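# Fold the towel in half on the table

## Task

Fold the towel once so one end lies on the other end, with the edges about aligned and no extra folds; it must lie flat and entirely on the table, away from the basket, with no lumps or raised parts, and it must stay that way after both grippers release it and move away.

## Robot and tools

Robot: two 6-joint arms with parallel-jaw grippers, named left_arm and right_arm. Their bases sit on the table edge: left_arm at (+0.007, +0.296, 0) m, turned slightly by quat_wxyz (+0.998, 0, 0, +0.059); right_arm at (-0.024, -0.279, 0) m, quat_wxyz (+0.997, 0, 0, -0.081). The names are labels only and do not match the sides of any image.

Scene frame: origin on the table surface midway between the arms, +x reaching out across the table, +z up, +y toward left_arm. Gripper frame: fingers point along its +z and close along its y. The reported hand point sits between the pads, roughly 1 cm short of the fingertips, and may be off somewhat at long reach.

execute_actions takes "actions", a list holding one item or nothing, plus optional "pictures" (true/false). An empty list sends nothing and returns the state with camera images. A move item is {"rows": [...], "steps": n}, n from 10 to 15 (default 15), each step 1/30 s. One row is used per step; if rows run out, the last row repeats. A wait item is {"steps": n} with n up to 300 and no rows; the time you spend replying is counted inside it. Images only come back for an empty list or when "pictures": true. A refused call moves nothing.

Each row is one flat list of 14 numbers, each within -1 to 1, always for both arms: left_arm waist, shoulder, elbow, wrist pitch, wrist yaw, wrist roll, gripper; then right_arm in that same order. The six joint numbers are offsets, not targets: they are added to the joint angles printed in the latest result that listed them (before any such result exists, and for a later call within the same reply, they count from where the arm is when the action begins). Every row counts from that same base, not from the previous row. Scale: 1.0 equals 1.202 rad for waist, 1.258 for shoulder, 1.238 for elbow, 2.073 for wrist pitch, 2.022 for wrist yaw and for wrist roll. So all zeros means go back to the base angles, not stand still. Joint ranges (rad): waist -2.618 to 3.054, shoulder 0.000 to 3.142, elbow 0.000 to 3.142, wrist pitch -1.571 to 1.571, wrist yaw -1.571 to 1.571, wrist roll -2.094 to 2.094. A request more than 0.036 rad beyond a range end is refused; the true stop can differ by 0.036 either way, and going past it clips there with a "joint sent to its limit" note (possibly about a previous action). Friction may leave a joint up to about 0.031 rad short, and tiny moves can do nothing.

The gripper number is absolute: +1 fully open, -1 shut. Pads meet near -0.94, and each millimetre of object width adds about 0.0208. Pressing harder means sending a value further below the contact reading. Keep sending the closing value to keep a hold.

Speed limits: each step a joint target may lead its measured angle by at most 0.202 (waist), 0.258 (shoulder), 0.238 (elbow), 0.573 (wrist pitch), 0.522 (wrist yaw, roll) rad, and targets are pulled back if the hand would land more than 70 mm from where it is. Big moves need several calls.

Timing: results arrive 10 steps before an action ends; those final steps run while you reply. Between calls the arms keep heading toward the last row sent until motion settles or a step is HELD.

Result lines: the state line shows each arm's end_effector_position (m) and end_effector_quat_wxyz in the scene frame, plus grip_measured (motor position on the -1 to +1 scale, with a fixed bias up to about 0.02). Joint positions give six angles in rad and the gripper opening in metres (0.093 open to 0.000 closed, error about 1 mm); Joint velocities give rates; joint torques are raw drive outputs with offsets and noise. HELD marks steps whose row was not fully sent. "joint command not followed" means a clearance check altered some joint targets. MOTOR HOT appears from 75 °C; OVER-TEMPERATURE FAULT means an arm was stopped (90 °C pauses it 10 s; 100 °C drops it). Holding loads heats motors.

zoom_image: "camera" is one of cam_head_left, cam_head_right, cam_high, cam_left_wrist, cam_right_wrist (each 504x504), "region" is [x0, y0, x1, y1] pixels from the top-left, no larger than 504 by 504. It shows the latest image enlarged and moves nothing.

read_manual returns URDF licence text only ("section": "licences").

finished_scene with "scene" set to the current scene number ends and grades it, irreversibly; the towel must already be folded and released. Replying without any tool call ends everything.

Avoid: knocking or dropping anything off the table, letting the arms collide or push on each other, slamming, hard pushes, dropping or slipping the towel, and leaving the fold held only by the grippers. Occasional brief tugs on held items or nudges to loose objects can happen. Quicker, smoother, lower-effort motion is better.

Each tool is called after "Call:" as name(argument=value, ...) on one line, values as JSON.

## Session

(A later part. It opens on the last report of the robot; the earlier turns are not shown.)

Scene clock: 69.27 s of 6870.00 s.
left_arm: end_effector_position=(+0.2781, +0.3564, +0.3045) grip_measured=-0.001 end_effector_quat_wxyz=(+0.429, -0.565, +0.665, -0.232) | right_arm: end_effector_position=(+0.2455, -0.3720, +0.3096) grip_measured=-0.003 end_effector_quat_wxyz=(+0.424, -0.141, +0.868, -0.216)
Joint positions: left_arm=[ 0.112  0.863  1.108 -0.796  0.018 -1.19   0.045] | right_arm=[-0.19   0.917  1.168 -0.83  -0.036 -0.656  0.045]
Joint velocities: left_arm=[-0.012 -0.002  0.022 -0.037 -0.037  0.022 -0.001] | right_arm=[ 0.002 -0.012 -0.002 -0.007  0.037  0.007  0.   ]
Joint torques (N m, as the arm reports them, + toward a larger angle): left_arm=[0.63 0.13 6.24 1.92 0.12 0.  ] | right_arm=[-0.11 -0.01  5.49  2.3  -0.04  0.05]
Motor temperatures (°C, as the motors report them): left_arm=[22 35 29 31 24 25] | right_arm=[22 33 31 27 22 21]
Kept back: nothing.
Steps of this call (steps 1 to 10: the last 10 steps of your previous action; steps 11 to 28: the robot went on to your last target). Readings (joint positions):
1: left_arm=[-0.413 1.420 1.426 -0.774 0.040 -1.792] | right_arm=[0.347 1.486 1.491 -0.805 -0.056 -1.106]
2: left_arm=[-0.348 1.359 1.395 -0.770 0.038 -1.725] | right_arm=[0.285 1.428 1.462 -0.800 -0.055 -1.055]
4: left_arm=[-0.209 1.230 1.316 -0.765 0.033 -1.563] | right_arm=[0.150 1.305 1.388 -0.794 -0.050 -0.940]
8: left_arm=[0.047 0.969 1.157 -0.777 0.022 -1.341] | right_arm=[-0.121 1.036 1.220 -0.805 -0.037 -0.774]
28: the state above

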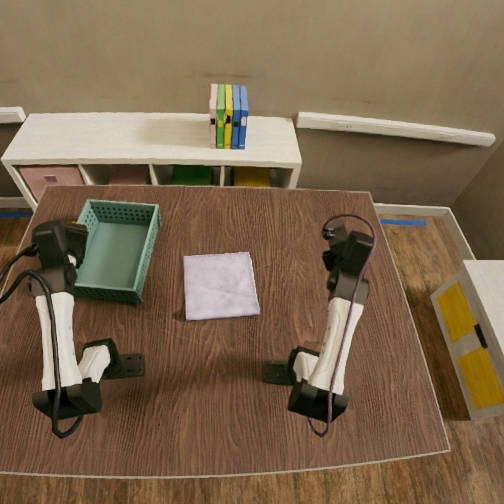

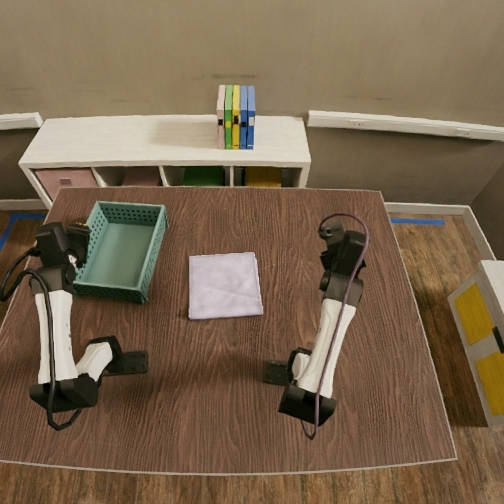

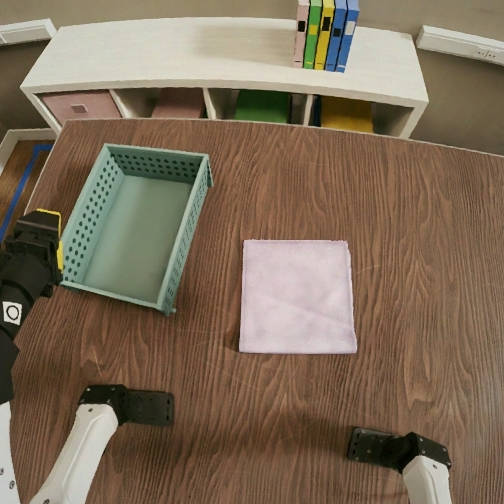

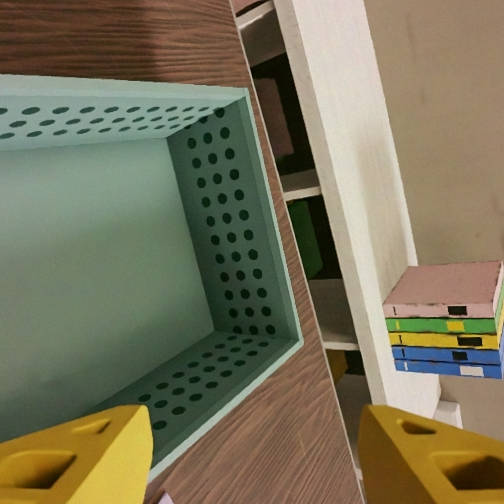

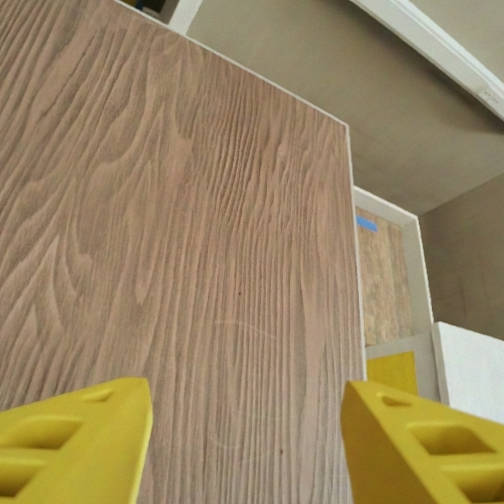

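Call:
execute_actions(actions=[{"rows":[[-0.05,0,0,0,0,0,-0.3,0.04,0,0,0,0,0.05,-0.3],[-0.12,0,0,0,0,0,-0.6,0.1,0.01,-0.01,0,0,0.1,-0.6],[-0.2,0.02,-0.01,0,0,0,-1,0.16,0.03,-0.02,0,0,0.15,-1],[-0.28,0.04,-0.02,0,0,0,-1,0.23,0.05,-0.04,0,0,0.2,-1],[-0.36,0.07,-0.03,0,0,0,-1,0.3,0.07,-0.06,0,0,0.25,-1],[-0.44,0.1,-0.04,0,0,0,-1,0.36,0.09,-0.08,0,0,0.3,-1],[-0.52,0.13,-0.05,0,0,0,-1,0.43,0.11,-0.1,0,0,0.35,-1],[-0.6,0.16,-0.06,0,0,0,-1,0.5,0.13,-0.12,0,0,0.4,-1],[-0.68,0.19,-0.07,0,0,0,-1,0.56,0.15,-0.14,0,0,0.45,-1],[-0.75,0.22,-0.08,0,0,0,-1,0.62,0.18,-0.16,0,0,0.5,-1],[-0.81,0.25,-0.09,0,0,0,-1,0.67,0.21,-0.18,0,0,0.55,-1],[-0.85,0.28,-0.1,0,0,0,-1,0.71,0.24,-0.2,0,0,0.6,-1],[-0.884,0.32,-0.11,0,0,0,-1,0.732,0.27,-0.22,0,0,0.65,-1],[-0.884,0.36,-0.12,0.02,0,0,-1,0.732,0.3,-0.24,0.03,0,0.69,-1],[-0.884,0.605,-0.129,0.064,0,0,-1,0.732,0.495,-0.247,0.082,0,0.69,-1]],"steps":15}])

Call:
execute_actions(actions=[{"steps":35}], pictures=true)

Scene clock: 72.03 s of 6870.00 s.
left_arm: end_effector_position=(+0.2876, +0.2877, +0.3007) grip_measured=-0.983 end_effector_quat_wxyz=(+0.393, -0.480, +0.734, -0.277) | right_arm: end_effector_position=(+0.2639, -0.3125, +0.3002) grip_measured=-0.977 end_effector_quat_wxyz=(+0.449, -0.141, +0.874, -0.120)
Joint positions: left_arm=[-0.143  0.879  1.108 -0.795  0.007 -1.189  0.   ] | right_arm=[ 0.034  0.938  1.156 -0.823 -0.023 -0.436  0.   ]
Joint velocities: left_arm=[-2.142  0.398 -0.007  0.051  0.095 -0.037  0.   ] | right_arm=[ 2.107  0.379 -0.32   0.11  -0.066  1.78   0.   ]
Joint torques (N m, as the arm reports them, + toward a larger angle): left_arm=[ 0.61  3.19  4.77  1.85 -0.01 -0.08] | right_arm=[-0.06  2.15  3.54  1.84  0.04 -0.01]
Motor temperatures (°C, as the motors report them): left_arm=[22 34 29 31 24 25] | right_arm=[22 33 31 27 22 21]
Steps of this call (steps 1 to 30: the robot went on to your last target; steps 31 to 78: nothing new was sent; steps 79 to 83: the first 5 steps of this action). Readings (joint positions):
79: left_arm=[0.102 0.863 1.108 -0.796 0.015 -1.188] | right_arm=[-0.182 0.917 1.168 -0.830 -0.033 -0.639]
80: left_arm=[0.068 0.863 1.108 -0.796 0.010 -1.189] | right_arm=[-0.154 0.917 1.168 -0.830 -0.028 -0.607]
82: left_arm=[-0.067 0.868 1.108 -0.796 0.006 -1.189] | right_arm=[-0.040 0.926 1.165 -0.828 -0.023 -0.502]
83: the state above

Scene clock: 73.20 s of 6870.00 s.
left_arm: end_effector_position=(+0.2142, +0.0636, +0.0273) grip_measured=-0.998 end_effector_quat_wxyz=(+0.042, -0.176, +0.980, -0.087) | right_arm: end_effector_position=(+0.2227, -0.1289, +0.0270) grip_measured=-0.993 end_effector_quat_wxyz=(+0.064, +0.101, +0.990, +0.073)
Joint positions: left_arm=[-0.948  1.644  0.946 -0.681  0.021 -1.189  0.   ] | right_arm=[ 0.686  1.56   0.856 -0.678 -0.043  0.73   0.   ]
Joint velocities: left_arm=[ 0.002 -0.012  0.002 -0.007 -0.037  0.007  0.   ] | right_arm=[ 0.002 -0.017 -0.007  0.037  0.051  0.007  0.   ]
Joint torques (N m, as the arm reports them, + toward a larger angle): left_arm=[-0.18 -8.45  7.18  0.89 -0.02 -0.11] | right_arm=[ 0.51 -7.1   6.42  1.02  0.15 -0.01]
Motor temperatures (°C, as the motors report them): left_arm=[22 34 29 31 24 25] | right_arm=[22 33 31 27 22 21]
Kept back: nothing.
Steps of this call (steps 1 to 10: the last 10 steps of your previous action; steps 11 to 35: the robot went on to your last target). Readings (joint positions):
1: left_arm=[-0.220 0.899 1.106 -0.793 0.008 -1.189] | right_arm=[0.108 0.956 1.141 -0.818 -0.025 -0.366]
2: left_arm=[-0.293 0.928 1.101 -0.790 0.009 -1.189] | right_arm=[0.179 0.978 1.122 -0.814 -0.027 -0.295]
4: left_arm=[-0.430 1.002 1.082 -0.785 0.011 -1.189] | right_arm=[0.312 1.033 1.074 -0.813 -0.029 -0.142]
8: left_arm=[-0.688 1.168 1.026 -0.784 0.012 -1.189] | right_arm=[0.564 1.169 0.973 -0.812 -0.031 0.191]
35: the state above

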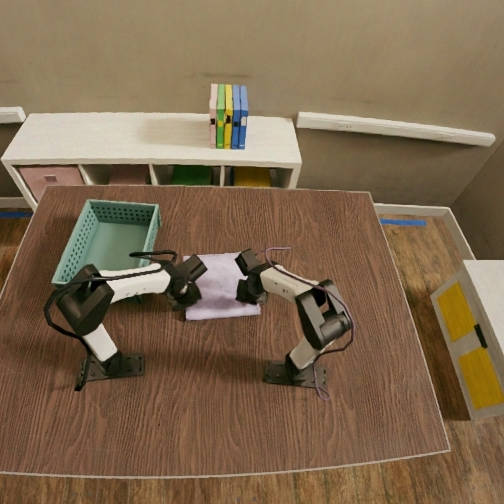

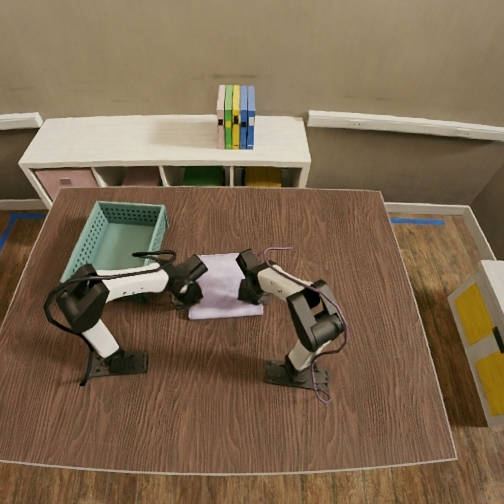

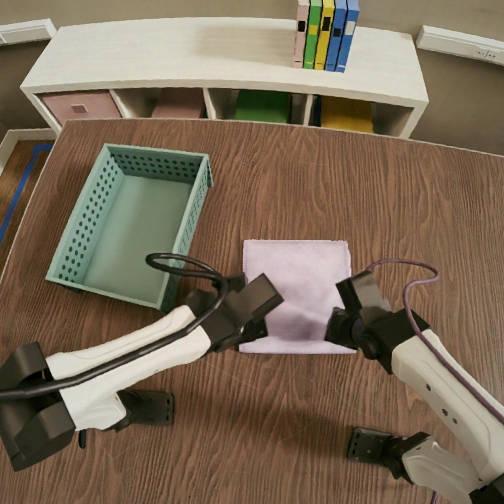

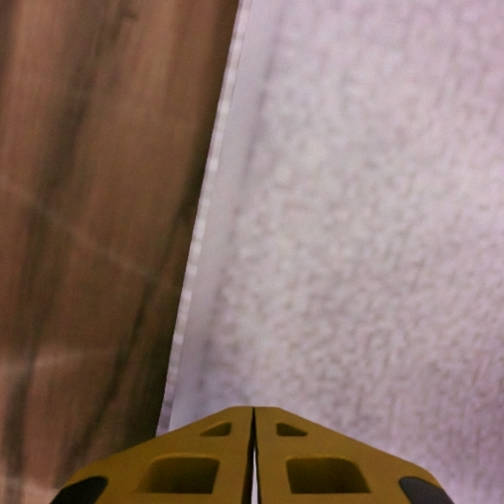

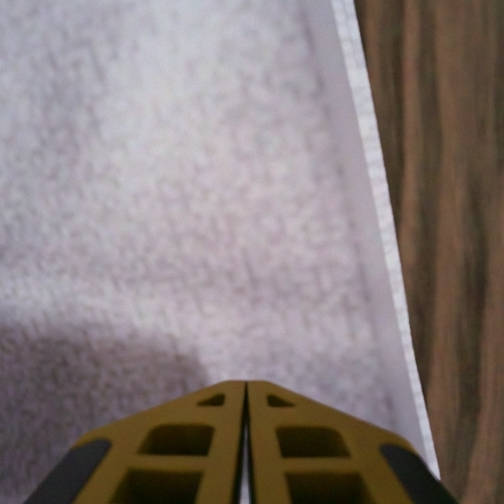

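Call:
execute_actions(actions=[{"rows":[[0,0.015,0,0,0,0,-1,0,0.015,0,0,0,0,-1],[0,0.025,0,0,0,0,-1,0,0.025,0,0,0,0,-1],[0,0.035,0,0,0,0,-1,0,0.035,0,0,0,0,-1],[0,0.045,0,0,0,0,-1,0,0.045,0,0,0,0,-1],[0,0.052,0,0,0,0,-1,0,0.052,0,0,0,0,-1]],"steps":12}])

Call:
execute_actions(actions=[{"steps":14}])

Scene clock: 73.63 s of 6870.00 s.
left_arm: end_effector_position=(+0.2141, +0.0637, +0.0267) grip_measured=-0.998 end_effector_quat_wxyz=(+0.042, -0.176, +0.980, -0.086) | right_arm: end_effector_position=(+0.2226, -0.1290, +0.0263) grip_measured=-0.993 end_effector_quat_wxyz=(+0.063, +0.102, +0.990, +0.072)
Joint positions: left_arm=[-0.948  1.646  0.946 -0.681  0.021 -1.189  0.   ] | right_arm=[ 0.686  1.562  0.856 -0.678 -0.043  0.731  0.   ]
Joint velocities: left_arm=[-0.012  0.066  0.002  0.007  0.007  0.007  0.   ] | right_arm=[-0.017  0.1    0.002 -0.022 -0.037  0.022  0.   ]
Joint torques (N m, as the arm reports them, + toward a larger angle): left_arm=[ 0.08 -4.8   7.09  0.72  0.   -0.09] | right_arm=[ 0.15 -3.7   5.95  0.83  0.08 -0.11]
Motor temperatures (°C, as the motors report them): left_arm=[22 34 29 31 24 25] | right_arm=[22 33 31 27 22 21]
Steps of this call (steps 1 to 11: the robot went on to your last target; steps 12 to 13: the first 2 steps of this action). Readings (joint positions):
12: left_arm=[-0.948 1.644 0.946 -0.681 0.021 -1.189] | right_arm=[0.686 1.560 0.856 -0.678 -0.043 0.731]
13: the state above

Scene clock: 74.10 s of 6870.00 s.
left_arm: end_effector_position=(+0.2110, +0.0671, +0.0122) grip_measured=-0.998 end_effector_quat_wxyz=(+0.028, -0.177, +0.982, -0.065) | right_arm: end_effector_position=(+0.2191, -0.1309, +0.0136) grip_measured=-0.993 end_effector_quat_wxyz=(+0.045, +0.102, +0.992, +0.059)
Joint positions: left_arm=[-0.948  1.697  0.946 -0.68   0.021 -1.189  0.   ] | right_arm=[ 0.686  1.61   0.856 -0.675 -0.043  0.731  0.   ]
Joint velocities: left_arm=[-0.012  0.002 -0.002 -0.007  0.022 -0.037  0.   ] | right_arm=[-0.022 -0.002  0.002 -0.051 -0.022 -0.051  0.   ]
Joint torques (N m, as the arm reports them, + toward a larger angle): left_arm=[ 0.02 -5.91  6.79  0.62  0.02 -0.09] | right_arm=[ 0.15 -4.67  5.73  0.7   0.08 -0.1 ]
Motor temperatures (°C, as the motors report them): left_arm=[22 34 29 31 24 25] | right_arm=[22 33 31 27 22 21]
Kept back: nothing.
Steps of this call (steps 1 to 10: the last 10 steps of your previous action; steps 11 to 14: the robot went on to your last target). Readings (joint positions):
1: left_arm=[-0.948 1.651 0.946 -0.681 0.021 -1.189] | right_arm=[0.686 1.567 0.856 -0.677 -0.043 0.731]
2: left_arm=[-0.948 1.659 0.946 -0.681 0.021 -1.189] | right_arm=[0.686 1.577 0.856 -0.677 -0.043 0.731]
4: left_arm=[-0.948 1.681 0.946 -0.681 0.021 -1.189] | right_arm=[0.686 1.600 0.856 -0.677 -0.043 0.731]
8: left_arm=[-0.948 1.697 0.946 -0.680 0.021 -1.189] | right_arm=[0.686 1.610 0.856 -0.675 -0.043 0.731]
14: the state above

Call:
execute_actions(actions=[{"rows":[[-0.004,0.01,0,-0.003,0,0,-1,0.003,0.012,0,-0.004,0,0,-1],[-0.008,0.01,0,-0.006,0,0,-1,0.006,0.012,0,-0.008,0,0,-1],[-0.012,0.01,0,-0.009,0,0,-1,0.009,0.012,0,-0.012,0,0,-1],[-0.016,0.01,0,-0.012,0,0,-1,0.012,0.012,0,-0.016,0,0,-1],[-0.02,0.01,0,-0.015,0,0,-1,0.015,0.012,0,-0.02,0,0,-1],[-0.024,0.01,0,-0.018,0,0,-1,0.018,0.012,0,-0.024,0,0,-1],[-0.028,0.01,0,-0.021,0,0,-1,0.021,0.012,0,-0.028,0,0,-1],[-0.032,0.01,0,-0.024,0,0,-1,0.024,0.012,0,-0.032,0,0,-1],[-0.036,0.01,0,-0.027,0,0,-1,0.027,0.012,0,-0.036,0,0,-1],[-0.04,0.01,0,-0.03,0,0,-1,0.03,0.012,0,-0.04,0,0,-1],[-0.044,0.01,0,-0.033,0,0,-1,0.033,0.012,0,-0.044,0,0,-1],[-0.048,0.01,0,-0.036,0,0,-1,0.036,0.012,0,-0.048,0,0,-1],[-0.052,0.01,0,-0.039,0,0,-1,0.039,0.012,0,-0.052,0,0,-1],[-0.056,0.01,0,-0.042,0,0,-1,0.042,0.012,0,-0.055,0,0,-1]],"steps":15}])

Call:
execute_actions(actions=[{"steps":22}], pictures=true)

Call:
zoom_image(camera="cam_high", region=[220, 220, 380, 370])

Scene clock: 75.30 s of 6870.00 s.
left_arm: end_effector_position=(+0.2101, +0.0664, +0.0121) grip_measured=-0.998 end_effector_quat_wxyz=(+0.029, -0.175, +0.982, -0.064) | right_arm: end_effector_position=(+0.2185, -0.1307, +0.0136) grip_measured=-0.993 end_effector_quat_wxyz=(+0.044, +0.101, +0.992, +0.058)
Joint positions: left_arm=[-0.953  1.697  0.946 -0.68   0.02  -1.189  0.   ] | right_arm=[ 0.688  1.61   0.856 -0.677 -0.042  0.731  0.   ]
Joint velocities: left_arm=[-0.076 -0.012  0.002 -0.037 -0.066 -0.037  0.   ] | right_arm=[ 0.056 -0.002 -0.022  0.037  0.037 -0.037  0.   ]
Joint torques (N m, as the arm reports them, + toward a larger angle): left_arm=[-1.31 -6.13  6.84  0.35  0.1  -0.1 ] | right_arm=[ 1.13 -4.69  5.74  0.3   0.04 -0.08]
Motor temperatures (°C, as the motors report them): left_arm=[22 34 29 31 24 25] | right_arm=[22 32 31 27 22 21]
Steps of this call (steps 1 to 30: the robot went on to your last target; step 31: nothing new was sent; steps 32 to 36: the first 5 steps of this action). Readings (joint positions):
32: left_arm=[-0.948 1.697 0.946 -0.680 0.021 -1.189] | right_arm=[0.686 1.610 0.856 -0.675 -0.043 0.731]
33: left_arm=[-0.948 1.697 0.946 -0.680 0.021 -1.189] | right_arm=[0.686 1.610 0.856 -0.675 -0.043 0.731]
35: left_arm=[-0.951 1.697 0.946 -0.680 0.021 -1.189] | right_arm=[0.687 1.610 0.856 -0.677 -0.043 0.731]
36: the state above

Scene clock: 76.03 s of 6870.00 s.
left_arm: end_effector_position=(+0.1993, +0.0640, +0.0114) grip_measured=-0.998 end_effector_quat_wxyz=(+0.032, -0.153, +0.986, -0.050) | right_arm: end_effector_position=(+0.2135, -0.1295, +0.0130) grip_measured=-0.993 end_effector_quat_wxyz=(+0.047, +0.087, +0.994, +0.042)
Joint positions: left_arm=[-0.998  1.697  0.946 -0.702 -0.005 -1.189  0.   ] | right_arm=[ 0.719  1.61   0.856 -0.692 -0.011  0.731  0.   ]
Joint velocities: left_arm=[-0.002 -0.007 -0.007 -0.037  0.007 -0.007  0.   ] | right_arm=[-0.012 -0.027 -0.002  0.022  0.022 -0.007  0.   ]
Joint torques (N m, as the arm reports them, + toward a larger angle): left_arm=[-1.56 -6.12  6.77 -0.03  0.26 -0.1 ] | right_arm=[ 1.5  -4.62  5.74 -0.36 -0.18 -0.08]
Motor temperatures (°C, as the motors report them): left_arm=[22 34 29 31 24 25] | right_arm=[22 32 31 27 22 21]
Kept back: nothing.
Steps of this call (steps 1 to 10: the last 10 steps of your previous action; steps 11 to 22: the robot went on to your last target). Readings (joint positions):
1: left_arm=[-0.956 1.697 0.946 -0.681 0.018 -1.189] | right_arm=[0.690 1.610 0.856 -0.678 -0.040 0.731]
2: left_arm=[-0.959 1.697 0.946 -0.682 0.015 -1.189] | right_arm=[0.692 1.610 0.856 -0.679 -0.037 0.731]
4: left_arm=[-0.968 1.697 0.946 -0.686 0.012 -1.189] | right_arm=[0.698 1.610 0.856 -0.680 -0.031 0.731]
8: left_arm=[-0.985 1.697 0.946 -0.695 0.002 -1.189] | right_arm=[0.710 1.610 0.856 -0.686 -0.020 0.731]
22: the state above

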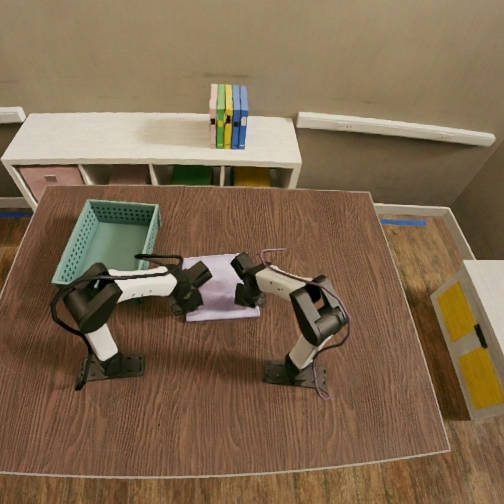

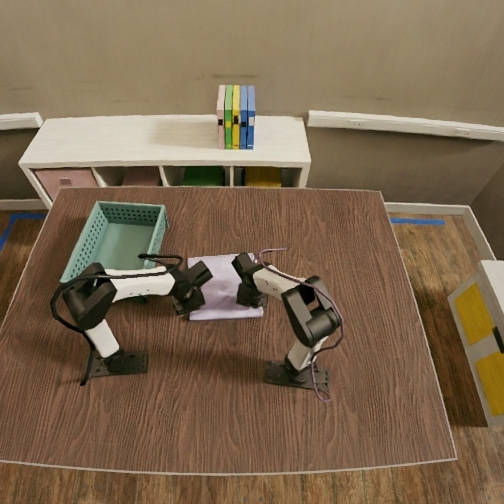

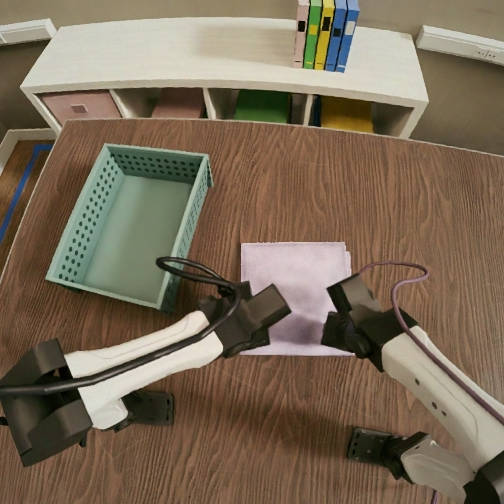

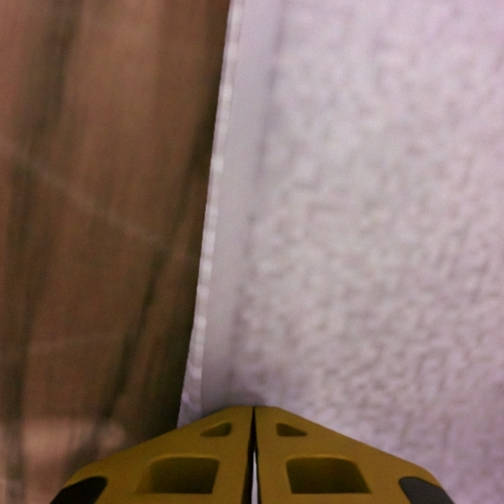

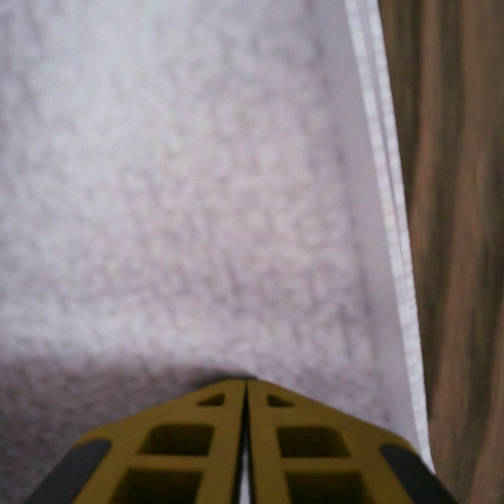

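Region (220, 220, 380, 370) of cam_high's 504x504 image, scaled by 3.150, with more detail than that image has; it fills the top 472 rows of this view, and the rest is white.

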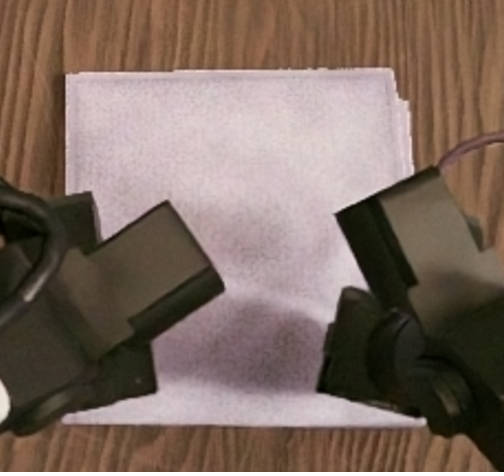

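Call:
execute_actions(actions=[{"rows":[[-0.015,0.005,0,-0.028,0.01,0,-1,0.012,-0.005,-0.012,-0.03,-0.01,0,-1],[-0.017,0.005,0,-0.029,0.01,0,-1,0.013,-0.01,-0.017,-0.03,-0.01,0,-1],[-0.019,0.005,0,-0.03,0.01,0,-1,0.014,-0.015,-0.022,-0.03,-0.01,0,-1],[-0.021,0.005,0,-0.031,0.01,0,-1,0.015,-0.02,-0.027,-0.03,-0.01,0,-1],[-0.023,0.005,0,-0.032,0.01,0,-1,0.016,-0.025,-0.032,-0.03,-0.01,0,-1],[-0.025,0.005,0,-0.033,0.01,0,-1,0.017,-0.03,-0.037,-0.03,-0.01,0,-1],[-0.027,0.005,0,-0.034,0.01,0,-1,0.018,-0.035,-0.042,-0.03,-0.01,0,-1],[-0.029,0.005,0,-0.035,0.01,0,-1,0.019,-0.04,-0.047,-0.03,-0.01,0,-1],[-0.031,0.005,0,-0.036,0.01,0,-1,0.02,-0.045,-0.052,-0.03,-0.01,0,-1],[-0.033,0.005,0,-0.037,0.01,0,-1,0.021,-0.05,-0.057,-0.03,-0.01,0,-1],[-0.035,0.005,0,-0.038,0.01,0,-1,0.022,-0.055,-0.062,-0.03,-0.01,0,-1],[-0.037,0.005,0,-0.039,0.01,0,-1,0.023,-0.06,-0.067,-0.03,-0.01,0,-1],[-0.039,0.005,0,-0.04,0.01,0,-1,0.024,-0.064,-0.072,-0.03,-0.01,0,-1],[-0.04,0.005,0,-0.041,0.01,0,-1,0.025,-0.066,-0.075,-0.03,-0.01,0,-1]],"steps":15}])

Call:
execute_actions(actions=[{"steps":22}], pictures=true)

Call:
zoom_image(camera="cam_high", region=[220, 220, 380, 370])

Scene clock: 77.33 s of 6870.00 s.
left_arm: end_effector_position=(+0.1987, +0.0638, +0.0114) grip_measured=-0.998 end_effector_quat_wxyz=(+0.034, -0.151, +0.987, -0.048) | right_arm: end_effector_position=(+0.2106, -0.1295, +0.0147) grip_measured=-0.993 end_effector_quat_wxyz=(+0.046, +0.084, +0.995, +0.042)
Joint positions: left_arm=[-1.003  1.697  0.946 -0.703 -0.009 -1.189  0.   ] | right_arm=[ 0.724  1.599  0.854 -0.702 -0.012  0.731  0.   ]
Joint velocities: left_arm=[-0.071 -0.007  0.012 -0.022 -0.125 -0.022  0.   ] | right_arm=[ 0.085 -0.095 -0.1   -0.051 -0.037 -0.066  0.   ]
Joint torques (N m, as the arm reports them, + toward a larger angle): left_arm=[-1.68 -6.63  6.75  0.    0.35 -0.11] | right_arm=[ 0.94 -6.85  3.36  0.23 -0.03 -0.08]
Motor temperatures (°C, as the motors report them): left_arm=[22 34 29 31 24 25] | right_arm=[22 32 31 26 22 21]
Steps of this call (steps 1 to 15: the robot went on to your last target; steps 16 to 34: nothing new was sent; steps 35 to 39: the first 5 steps of this action). Readings (joint positions):
35: left_arm=[-0.998 1.697 0.946 -0.702 -0.005 -1.189] | right_arm=[0.719 1.608 0.856 -0.691 -0.010 0.731]
36: left_arm=[-0.998 1.697 0.946 -0.702 -0.005 -1.189] | right_arm=[0.719 1.606 0.856 -0.691 -0.010 0.731]
38: left_arm=[-1.001 1.697 0.946 -0.702 -0.007 -1.189] | right_arm=[0.722 1.602 0.856 -0.698 -0.010 0.731]
39: the state above

Scene clock: 78.07 s of 6870.00 s.
left_arm: end_effector_position=(+0.1933, +0.0628, +0.0112) grip_measured=-0.998 end_effector_quat_wxyz=(+0.036, -0.140, +0.989, -0.041) | right_arm: end_effector_position=(+0.1913, -0.1352, +0.0143) grip_measured=-0.993 end_effector_quat_wxyz=(+0.037, +0.076, +0.996, +0.041)
Joint positions: left_arm=[-1.026  1.697  0.946 -0.714 -0.022 -1.189  0.   ] | right_arm=[ 0.74   1.539  0.794 -0.716 -0.02   0.731  0.   ]
Joint velocities: left_arm=[-0.012  0.002  0.002 -0.022  0.037 -0.037  0.   ] | right_arm=[ 0.007  0.007  0.012  0.007 -0.037  0.007  0.   ]
Joint torques (N m, as the arm reports them, + toward a larger angle): left_arm=[-1.74 -6.59  6.72 -0.13  0.38 -0.1 ] | right_arm=[ 0.88 -6.09  3.42  0.24 -0.01 -0.08]
Motor temperatures (°C, as the motors report them): left_arm=[22 34 29 30 24 25] | right_arm=[22 32 31 26 22 21]
Kept back: nothing.
Steps of this call (steps 1 to 10: the last 10 steps of your previous action; steps 11 to 22: the robot went on to your last target). Readings (joint positions):
1: left_arm=[-1.005 1.697 0.946 -0.704 -0.010 -1.189] | right_arm=[0.727 1.595 0.849 -0.704 -0.012 0.731]
2: left_arm=[-1.008 1.697 0.946 -0.705 -0.011 -1.189] | right_arm=[0.729 1.589 0.844 -0.706 -0.013 0.731]
4: left_arm=[-1.012 1.697 0.946 -0.707 -0.014 -1.189] | right_arm=[0.732 1.577 0.831 -0.709 -0.015 0.731]
8: left_arm=[-1.021 1.697 0.946 -0.712 -0.018 -1.189] | right_arm=[0.737 1.551 0.806 -0.714 -0.018 0.731]
22: the state above

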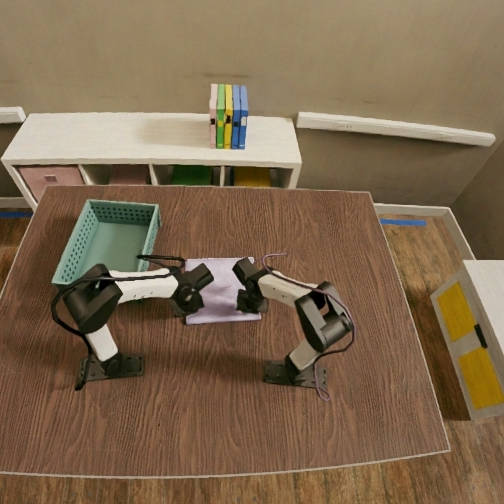

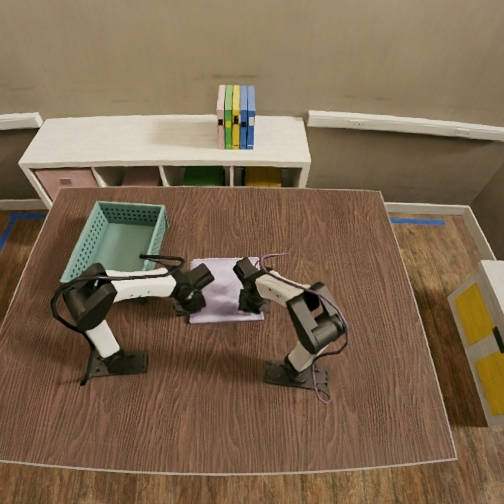

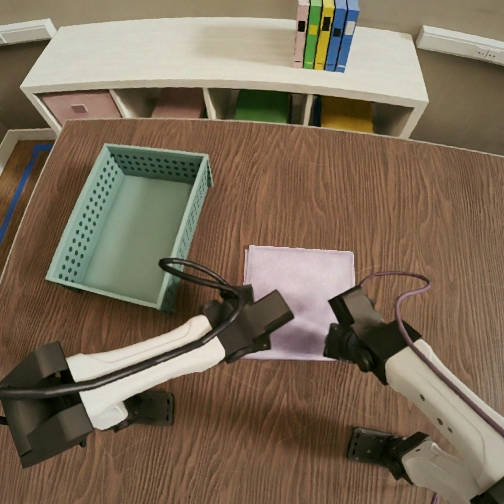

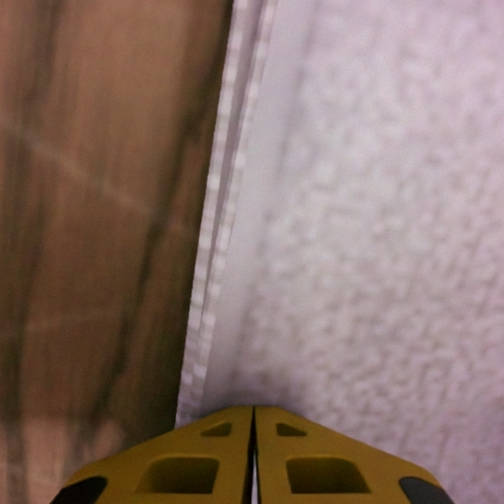

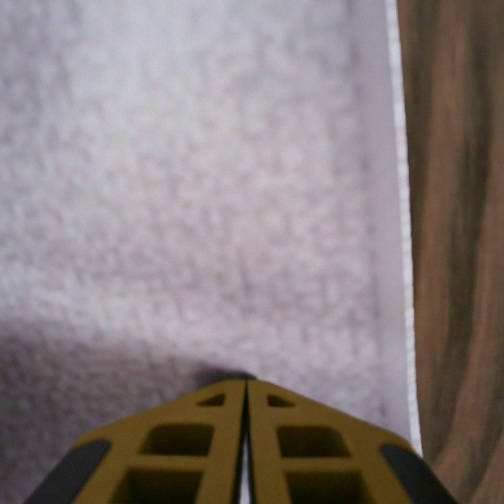

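Region (220, 220, 380, 370) of cam_high's 504x504 image, scaled by 3.150, with more detail than that image has; it fills the top 472 rows of this view, and the rest is white.

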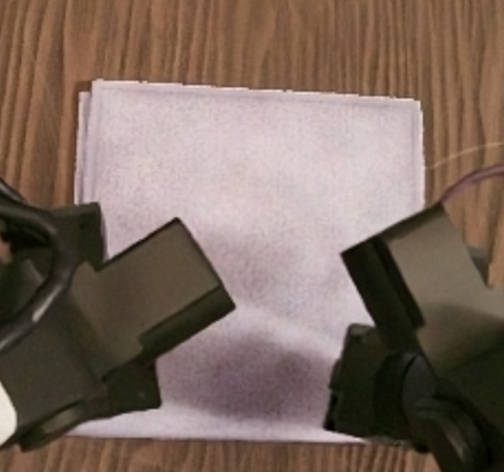

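Call:
execute_actions(actions=[{"rows":[[-0.015,-0.005,-0.012,-0.02,0.01,0,-1,0,-0.005,-0.015,0,0,0,-1],[-0.016,-0.01,-0.017,-0.02,0.01,0,-1,0,-0.005,-0.015,0,0,0,-1],[-0.017,-0.015,-0.022,-0.02,0.01,0,-1,0,-0.005,-0.015,0,0,0,-1],[-0.018,-0.02,-0.027,-0.02,0.01,0,-1,0,-0.005,-0.015,0,0,0,-1],[-0.019,-0.025,-0.032,-0.02,0.01,0,-1,0,-0.005,-0.015,0,0,0,-1],[-0.02,-0.03,-0.037,-0.02,0.01,0,-1,0,-0.005,-0.015,0,0,0,-1],[-0.02,-0.03,-0.037,-0.02,0.01,0,-1,0,-0.005,-0.015,0,0,0,-1],[-0.02,-0.03,-0.037,-0.02,0.01,0,-1,0,-0.005,-0.015,0,0,0,-1],[-0.015,-0.03,-0.03,-0.01,0,0,-1,0,-0.005,-0.01,0,0,0,-1],[-0.015,-0.045,-0.02,-0.01,0,0,-1,0,-0.02,0,0,0,0,-1],[-0.015,-0.07,-0.02,-0.015,0,0,-1,0,-0.045,0,-0.005,0,0,-1],[-0.015,-0.1,-0.02,-0.02,0,0,-1,0,-0.075,0,-0.01,0,0,-1],[-0.015,-0.14,-0.02,-0.025,0,0,-1,0,-0.115,0,-0.015,0,0,-1],[-0.015,-0.19,-0.02,-0.03,0,0,-1,0,-0.16,0,-0.02,0,0,-1],[-0.015,-0.25,-0.02,-0.03,0,0,-1,0,-0.22,0,-0.02,0,0,-1]],"steps":15}])

Call:
execute_actions(actions=[{"rows":[[0,-0.15,0,0,0,0,-1,0,-0.15,0,0,0,0,-1],[0,-0.21,0,0,0,0,-1,-0.03,-0.2,0,0,0,0,-1],[0,-0.27,0,0,0,0,-1,-0.08,-0.25,0,0,0,0,-1],[0,-0.33,0,0,0,0,-1,-0.14,-0.3,0,0,0,0,-1],[0,-0.39,0,0,0,0,-1,-0.2,-0.35,0,0,0,0,-1],[0,-0.45,0,0,0,0,-1,-0.26,-0.4,0,0,0,0,-1],[0.03,-0.51,0,0,0,0,-1,-0.32,-0.45,0,0,0,0,-1],[0.08,-0.57,0,0,0,0,-1,-0.38,-0.5,0,0,0,0,-1],[0.14,-0.63,0,0,0,0,-1,-0.44,-0.55,0,0,0,0,-1],[0.21,-0.69,0,0,0,0,-1,-0.5,-0.6,0,0,0,0,-1],[0.28,-0.74,0,0,0,0,-1,-0.56,-0.64,0,0,0,0,-1],[0.36,-0.78,0,0,0,0,-1,-0.62,-0.67,0,0,0,0,-1],[0.44,-0.8,0,0,0,0,-1,-0.67,-0.69,0,0,0,0,-1],[0.52,-0.8,0,0,0,0,-1,-0.7,-0.7,0,0,0,0,-1],[0.8,-0.8,0,0,0,0,-1,-0.7,-0.7,0,0,0,0,-1]],"steps":15}])

Call:
execute_actions(actions=[{"steps":32}], pictures=true)

Call:
zoom_image(camera="cam_high", region=[220, 225, 380, 375])

Scene clock: 79.77 s of 6870.00 s.
left_arm: end_effector_position=(+0.1915, +0.0622, +0.0131) grip_measured=-0.998 end_effector_quat_wxyz=(+0.037, -0.137, +0.989, -0.042) | right_arm: end_effector_position=(+0.1916, -0.1350, +0.0144) grip_measured=-0.993 end_effector_quat_wxyz=(+0.038, +0.076, +0.996, +0.041)
Joint positions: left_arm=[-1.033  1.687  0.944 -0.718 -0.023 -1.189  0.   ] | right_arm=[ 0.74   1.539  0.794 -0.715 -0.02   0.731  0.   ]
Joint velocities: left_arm=[-0.076 -0.081 -0.095  0.007  0.007  0.051  0.   ] | right_arm=[-0.012 -0.002  0.012  0.037 -0.066 -0.051  0.   ]
Joint torques (N m, as the arm reports them, + toward a larger angle): left_arm=[-0.88 -8.47  4.07  0.23  0.16 -0.12] | right_arm=[ 0.16 -5.63  4.3   0.64  0.1  -0.08]
Motor temperatures (°C, as the motors report them): left_arm=[22 34 29 30 24 25] | right_arm=[22 32 31 26 22 21]
Steps of this call (steps 1 to 15: the robot went on to your last target; steps 16 to 46: nothing new was sent; steps 47 to 51: the first 5 steps of this action). Readings (joint positions):
47: left_arm=[-1.026 1.695 0.946 -0.714 -0.024 -1.189] | right_arm=[0.740 1.539 0.794 -0.715 -0.020 0.731]
48: left_arm=[-1.026 1.693 0.946 -0.714 -0.024 -1.189] | right_arm=[0.740 1.539 0.794 -0.715 -0.020 0.731]
50: left_arm=[-1.030 1.689 0.946 -0.717 -0.024 -1.189] | right_arm=[0.740 1.539 0.794 -0.715 -0.020 0.731]
51: the state above

Scene clock: 80.27 s of 6870.00 s.
left_arm: end_effector_position=(+0.1929, +0.0559, +0.1515) grip_measured=-0.998 end_effector_quat_wxyz=(+0.148, -0.130, +0.950, -0.242) | right_arm: end_effector_position=(+0.2204, -0.1535, +0.1293) grip_measured=-0.993 end_effector_quat_wxyz=(+0.219, +0.128, +0.953, +0.166)
Joint positions: left_arm=[-1.04   1.182  0.931 -0.744 -0.019 -1.189  0.   ] | right_arm=[ 0.618  1.076  0.794 -0.733 -0.033  0.731  0.   ]
Joint velocities: left_arm=[-0.007 -2.171  0.007  0.007 -0.037  0.007  0.   ] | right_arm=[-1.863 -1.819  0.012 -0.066  0.066  0.007  0.   ]
Joint torques (N m, as the arm reports them, + toward a larger angle): left_arm=[ 0.09 -4.17  8.29  1.38  0.01 -0.08] | right_arm=[-0.49 -2.8   7.11  1.52  0.18 -0.1 ]
Motor temperatures (°C, as the motors report them): left_arm=[22 34 29 30 24 25] | right_arm=[22 32 31 26 22 21]
Steps of this call (steps 1 to 10: the last 10 steps of your previous action; steps 11 to 15: the first 5 steps of this action, its rows measured from where the robot was after step 10). Readings (joint positions):
10: left_arm=[-1.040 1.532 0.931 -0.748 -0.019 -1.189] | right_arm=[0.740 1.401 0.794 -0.737 -0.020 0.731]
11: left_arm=[-1.040 1.471 0.931 -0.750 -0.019 -1.189] | right_arm=[0.740 1.340 0.794 -0.740 -0.020 0.731]
12: left_arm=[-1.040 1.404 0.931 -0.748 -0.019 -1.189] | right_arm=[0.736 1.275 0.794 -0.738 -0.021 0.731]
14: left_arm=[-1.040 1.259 0.931 -0.746 -0.019 -1.189] | right_arm=[0.677 1.141 0.794 -0.735 -0.031 0.731]
15: the state above

Scene clock: 81.33 s of 6870.00 s.
left_arm: end_effector_position=(+0.2255, +0.3072, +0.3209) grip_measured=-0.998 end_effector_quat_wxyz=(+0.495, -0.470, +0.660, -0.312) | right_arm: end_effector_position=(+0.1967, -0.3348, +0.2603) grip_measured=-0.993 end_effector_quat_wxyz=(+0.510, +0.400, +0.750, +0.129)
Joint positions: left_arm=[-0.087  0.511  0.931 -0.74  -0.025 -1.189  0.   ] | right_arm=[-0.093  0.519  0.794 -0.737 -0.012  0.731  0.   ]
Joint velocities: left_arm=[ 0.002  0.017 -0.017  0.081 -0.022 -0.022  0.   ] | right_arm=[ 0.012 -0.012 -0.017  0.022  0.037 -0.022  0.   ]
Joint torques (N m, as the arm reports them, + toward a larger angle): left_arm=[ 0.9   3.28  7.34  1.96  0.1  -0.06] | right_arm=[-0.45  1.46  6.73  2.34  0.01 -0.11]
Motor temperatures (°C, as the motors report them): left_arm=[22 34 29 30 24 25] | right_arm=[22 32 31 26 22 21]
Kept back: nothing.
Steps of this call (steps 1 to 10: the last 10 steps of your previous action; steps 11 to 32: the robot went on to your last target). Readings (joint positions):
1: left_arm=[-1.040 1.105 0.931 -0.742 -0.019 -1.189] | right_arm=[0.549 1.012 0.794 -0.731 -0.032 0.731]
2: left_arm=[-1.035 1.027 0.931 -0.741 -0.018 -1.189] | right_arm=[0.474 0.949 0.794 -0.729 -0.030 0.731]
4: left_arm=[-0.974 0.873 0.931 -0.738 -0.010 -1.189] | right_arm=[0.325 0.825 0.794 -0.727 -0.025 0.731]
8: left_arm=[-0.681 0.594 0.931 -0.733 -0.017 -1.189] | right_arm=[0.040 0.595 0.794 -0.726 -0.018 0.731]
32: the state above

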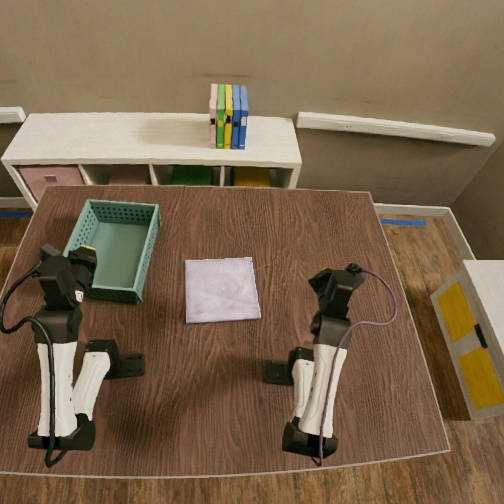

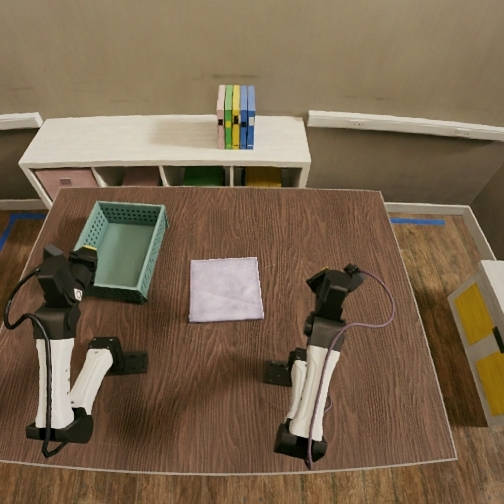

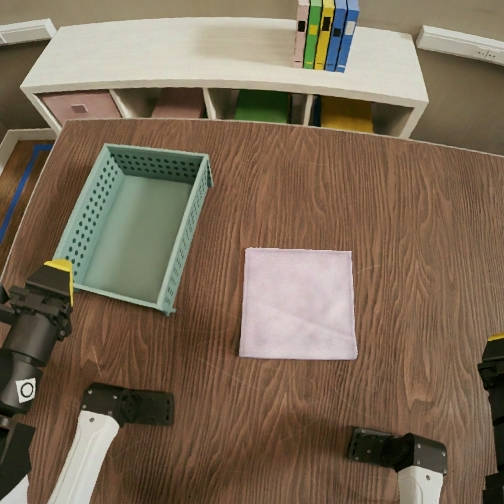

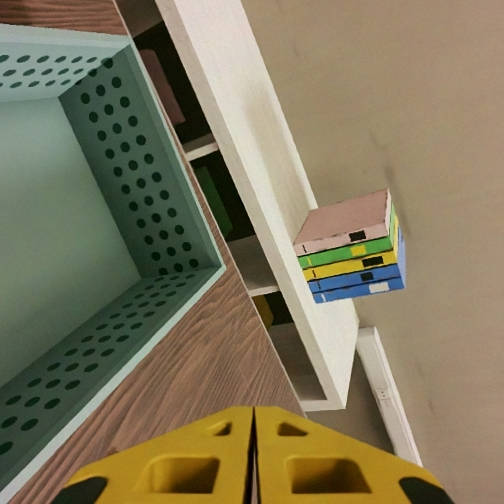

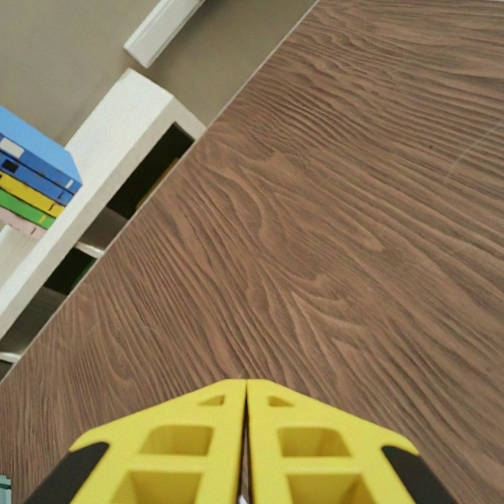

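Region (220, 225, 380, 375) of cam_high's 504x504 image, scaled by 3.150, with more detail than that image has; it fills the top 472 rows of this view, and the rest is white.

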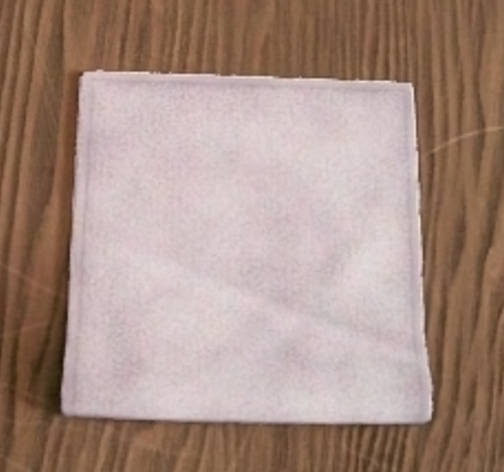

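Call:
finished_scene(scene=2)

The scene is finished: the task was done.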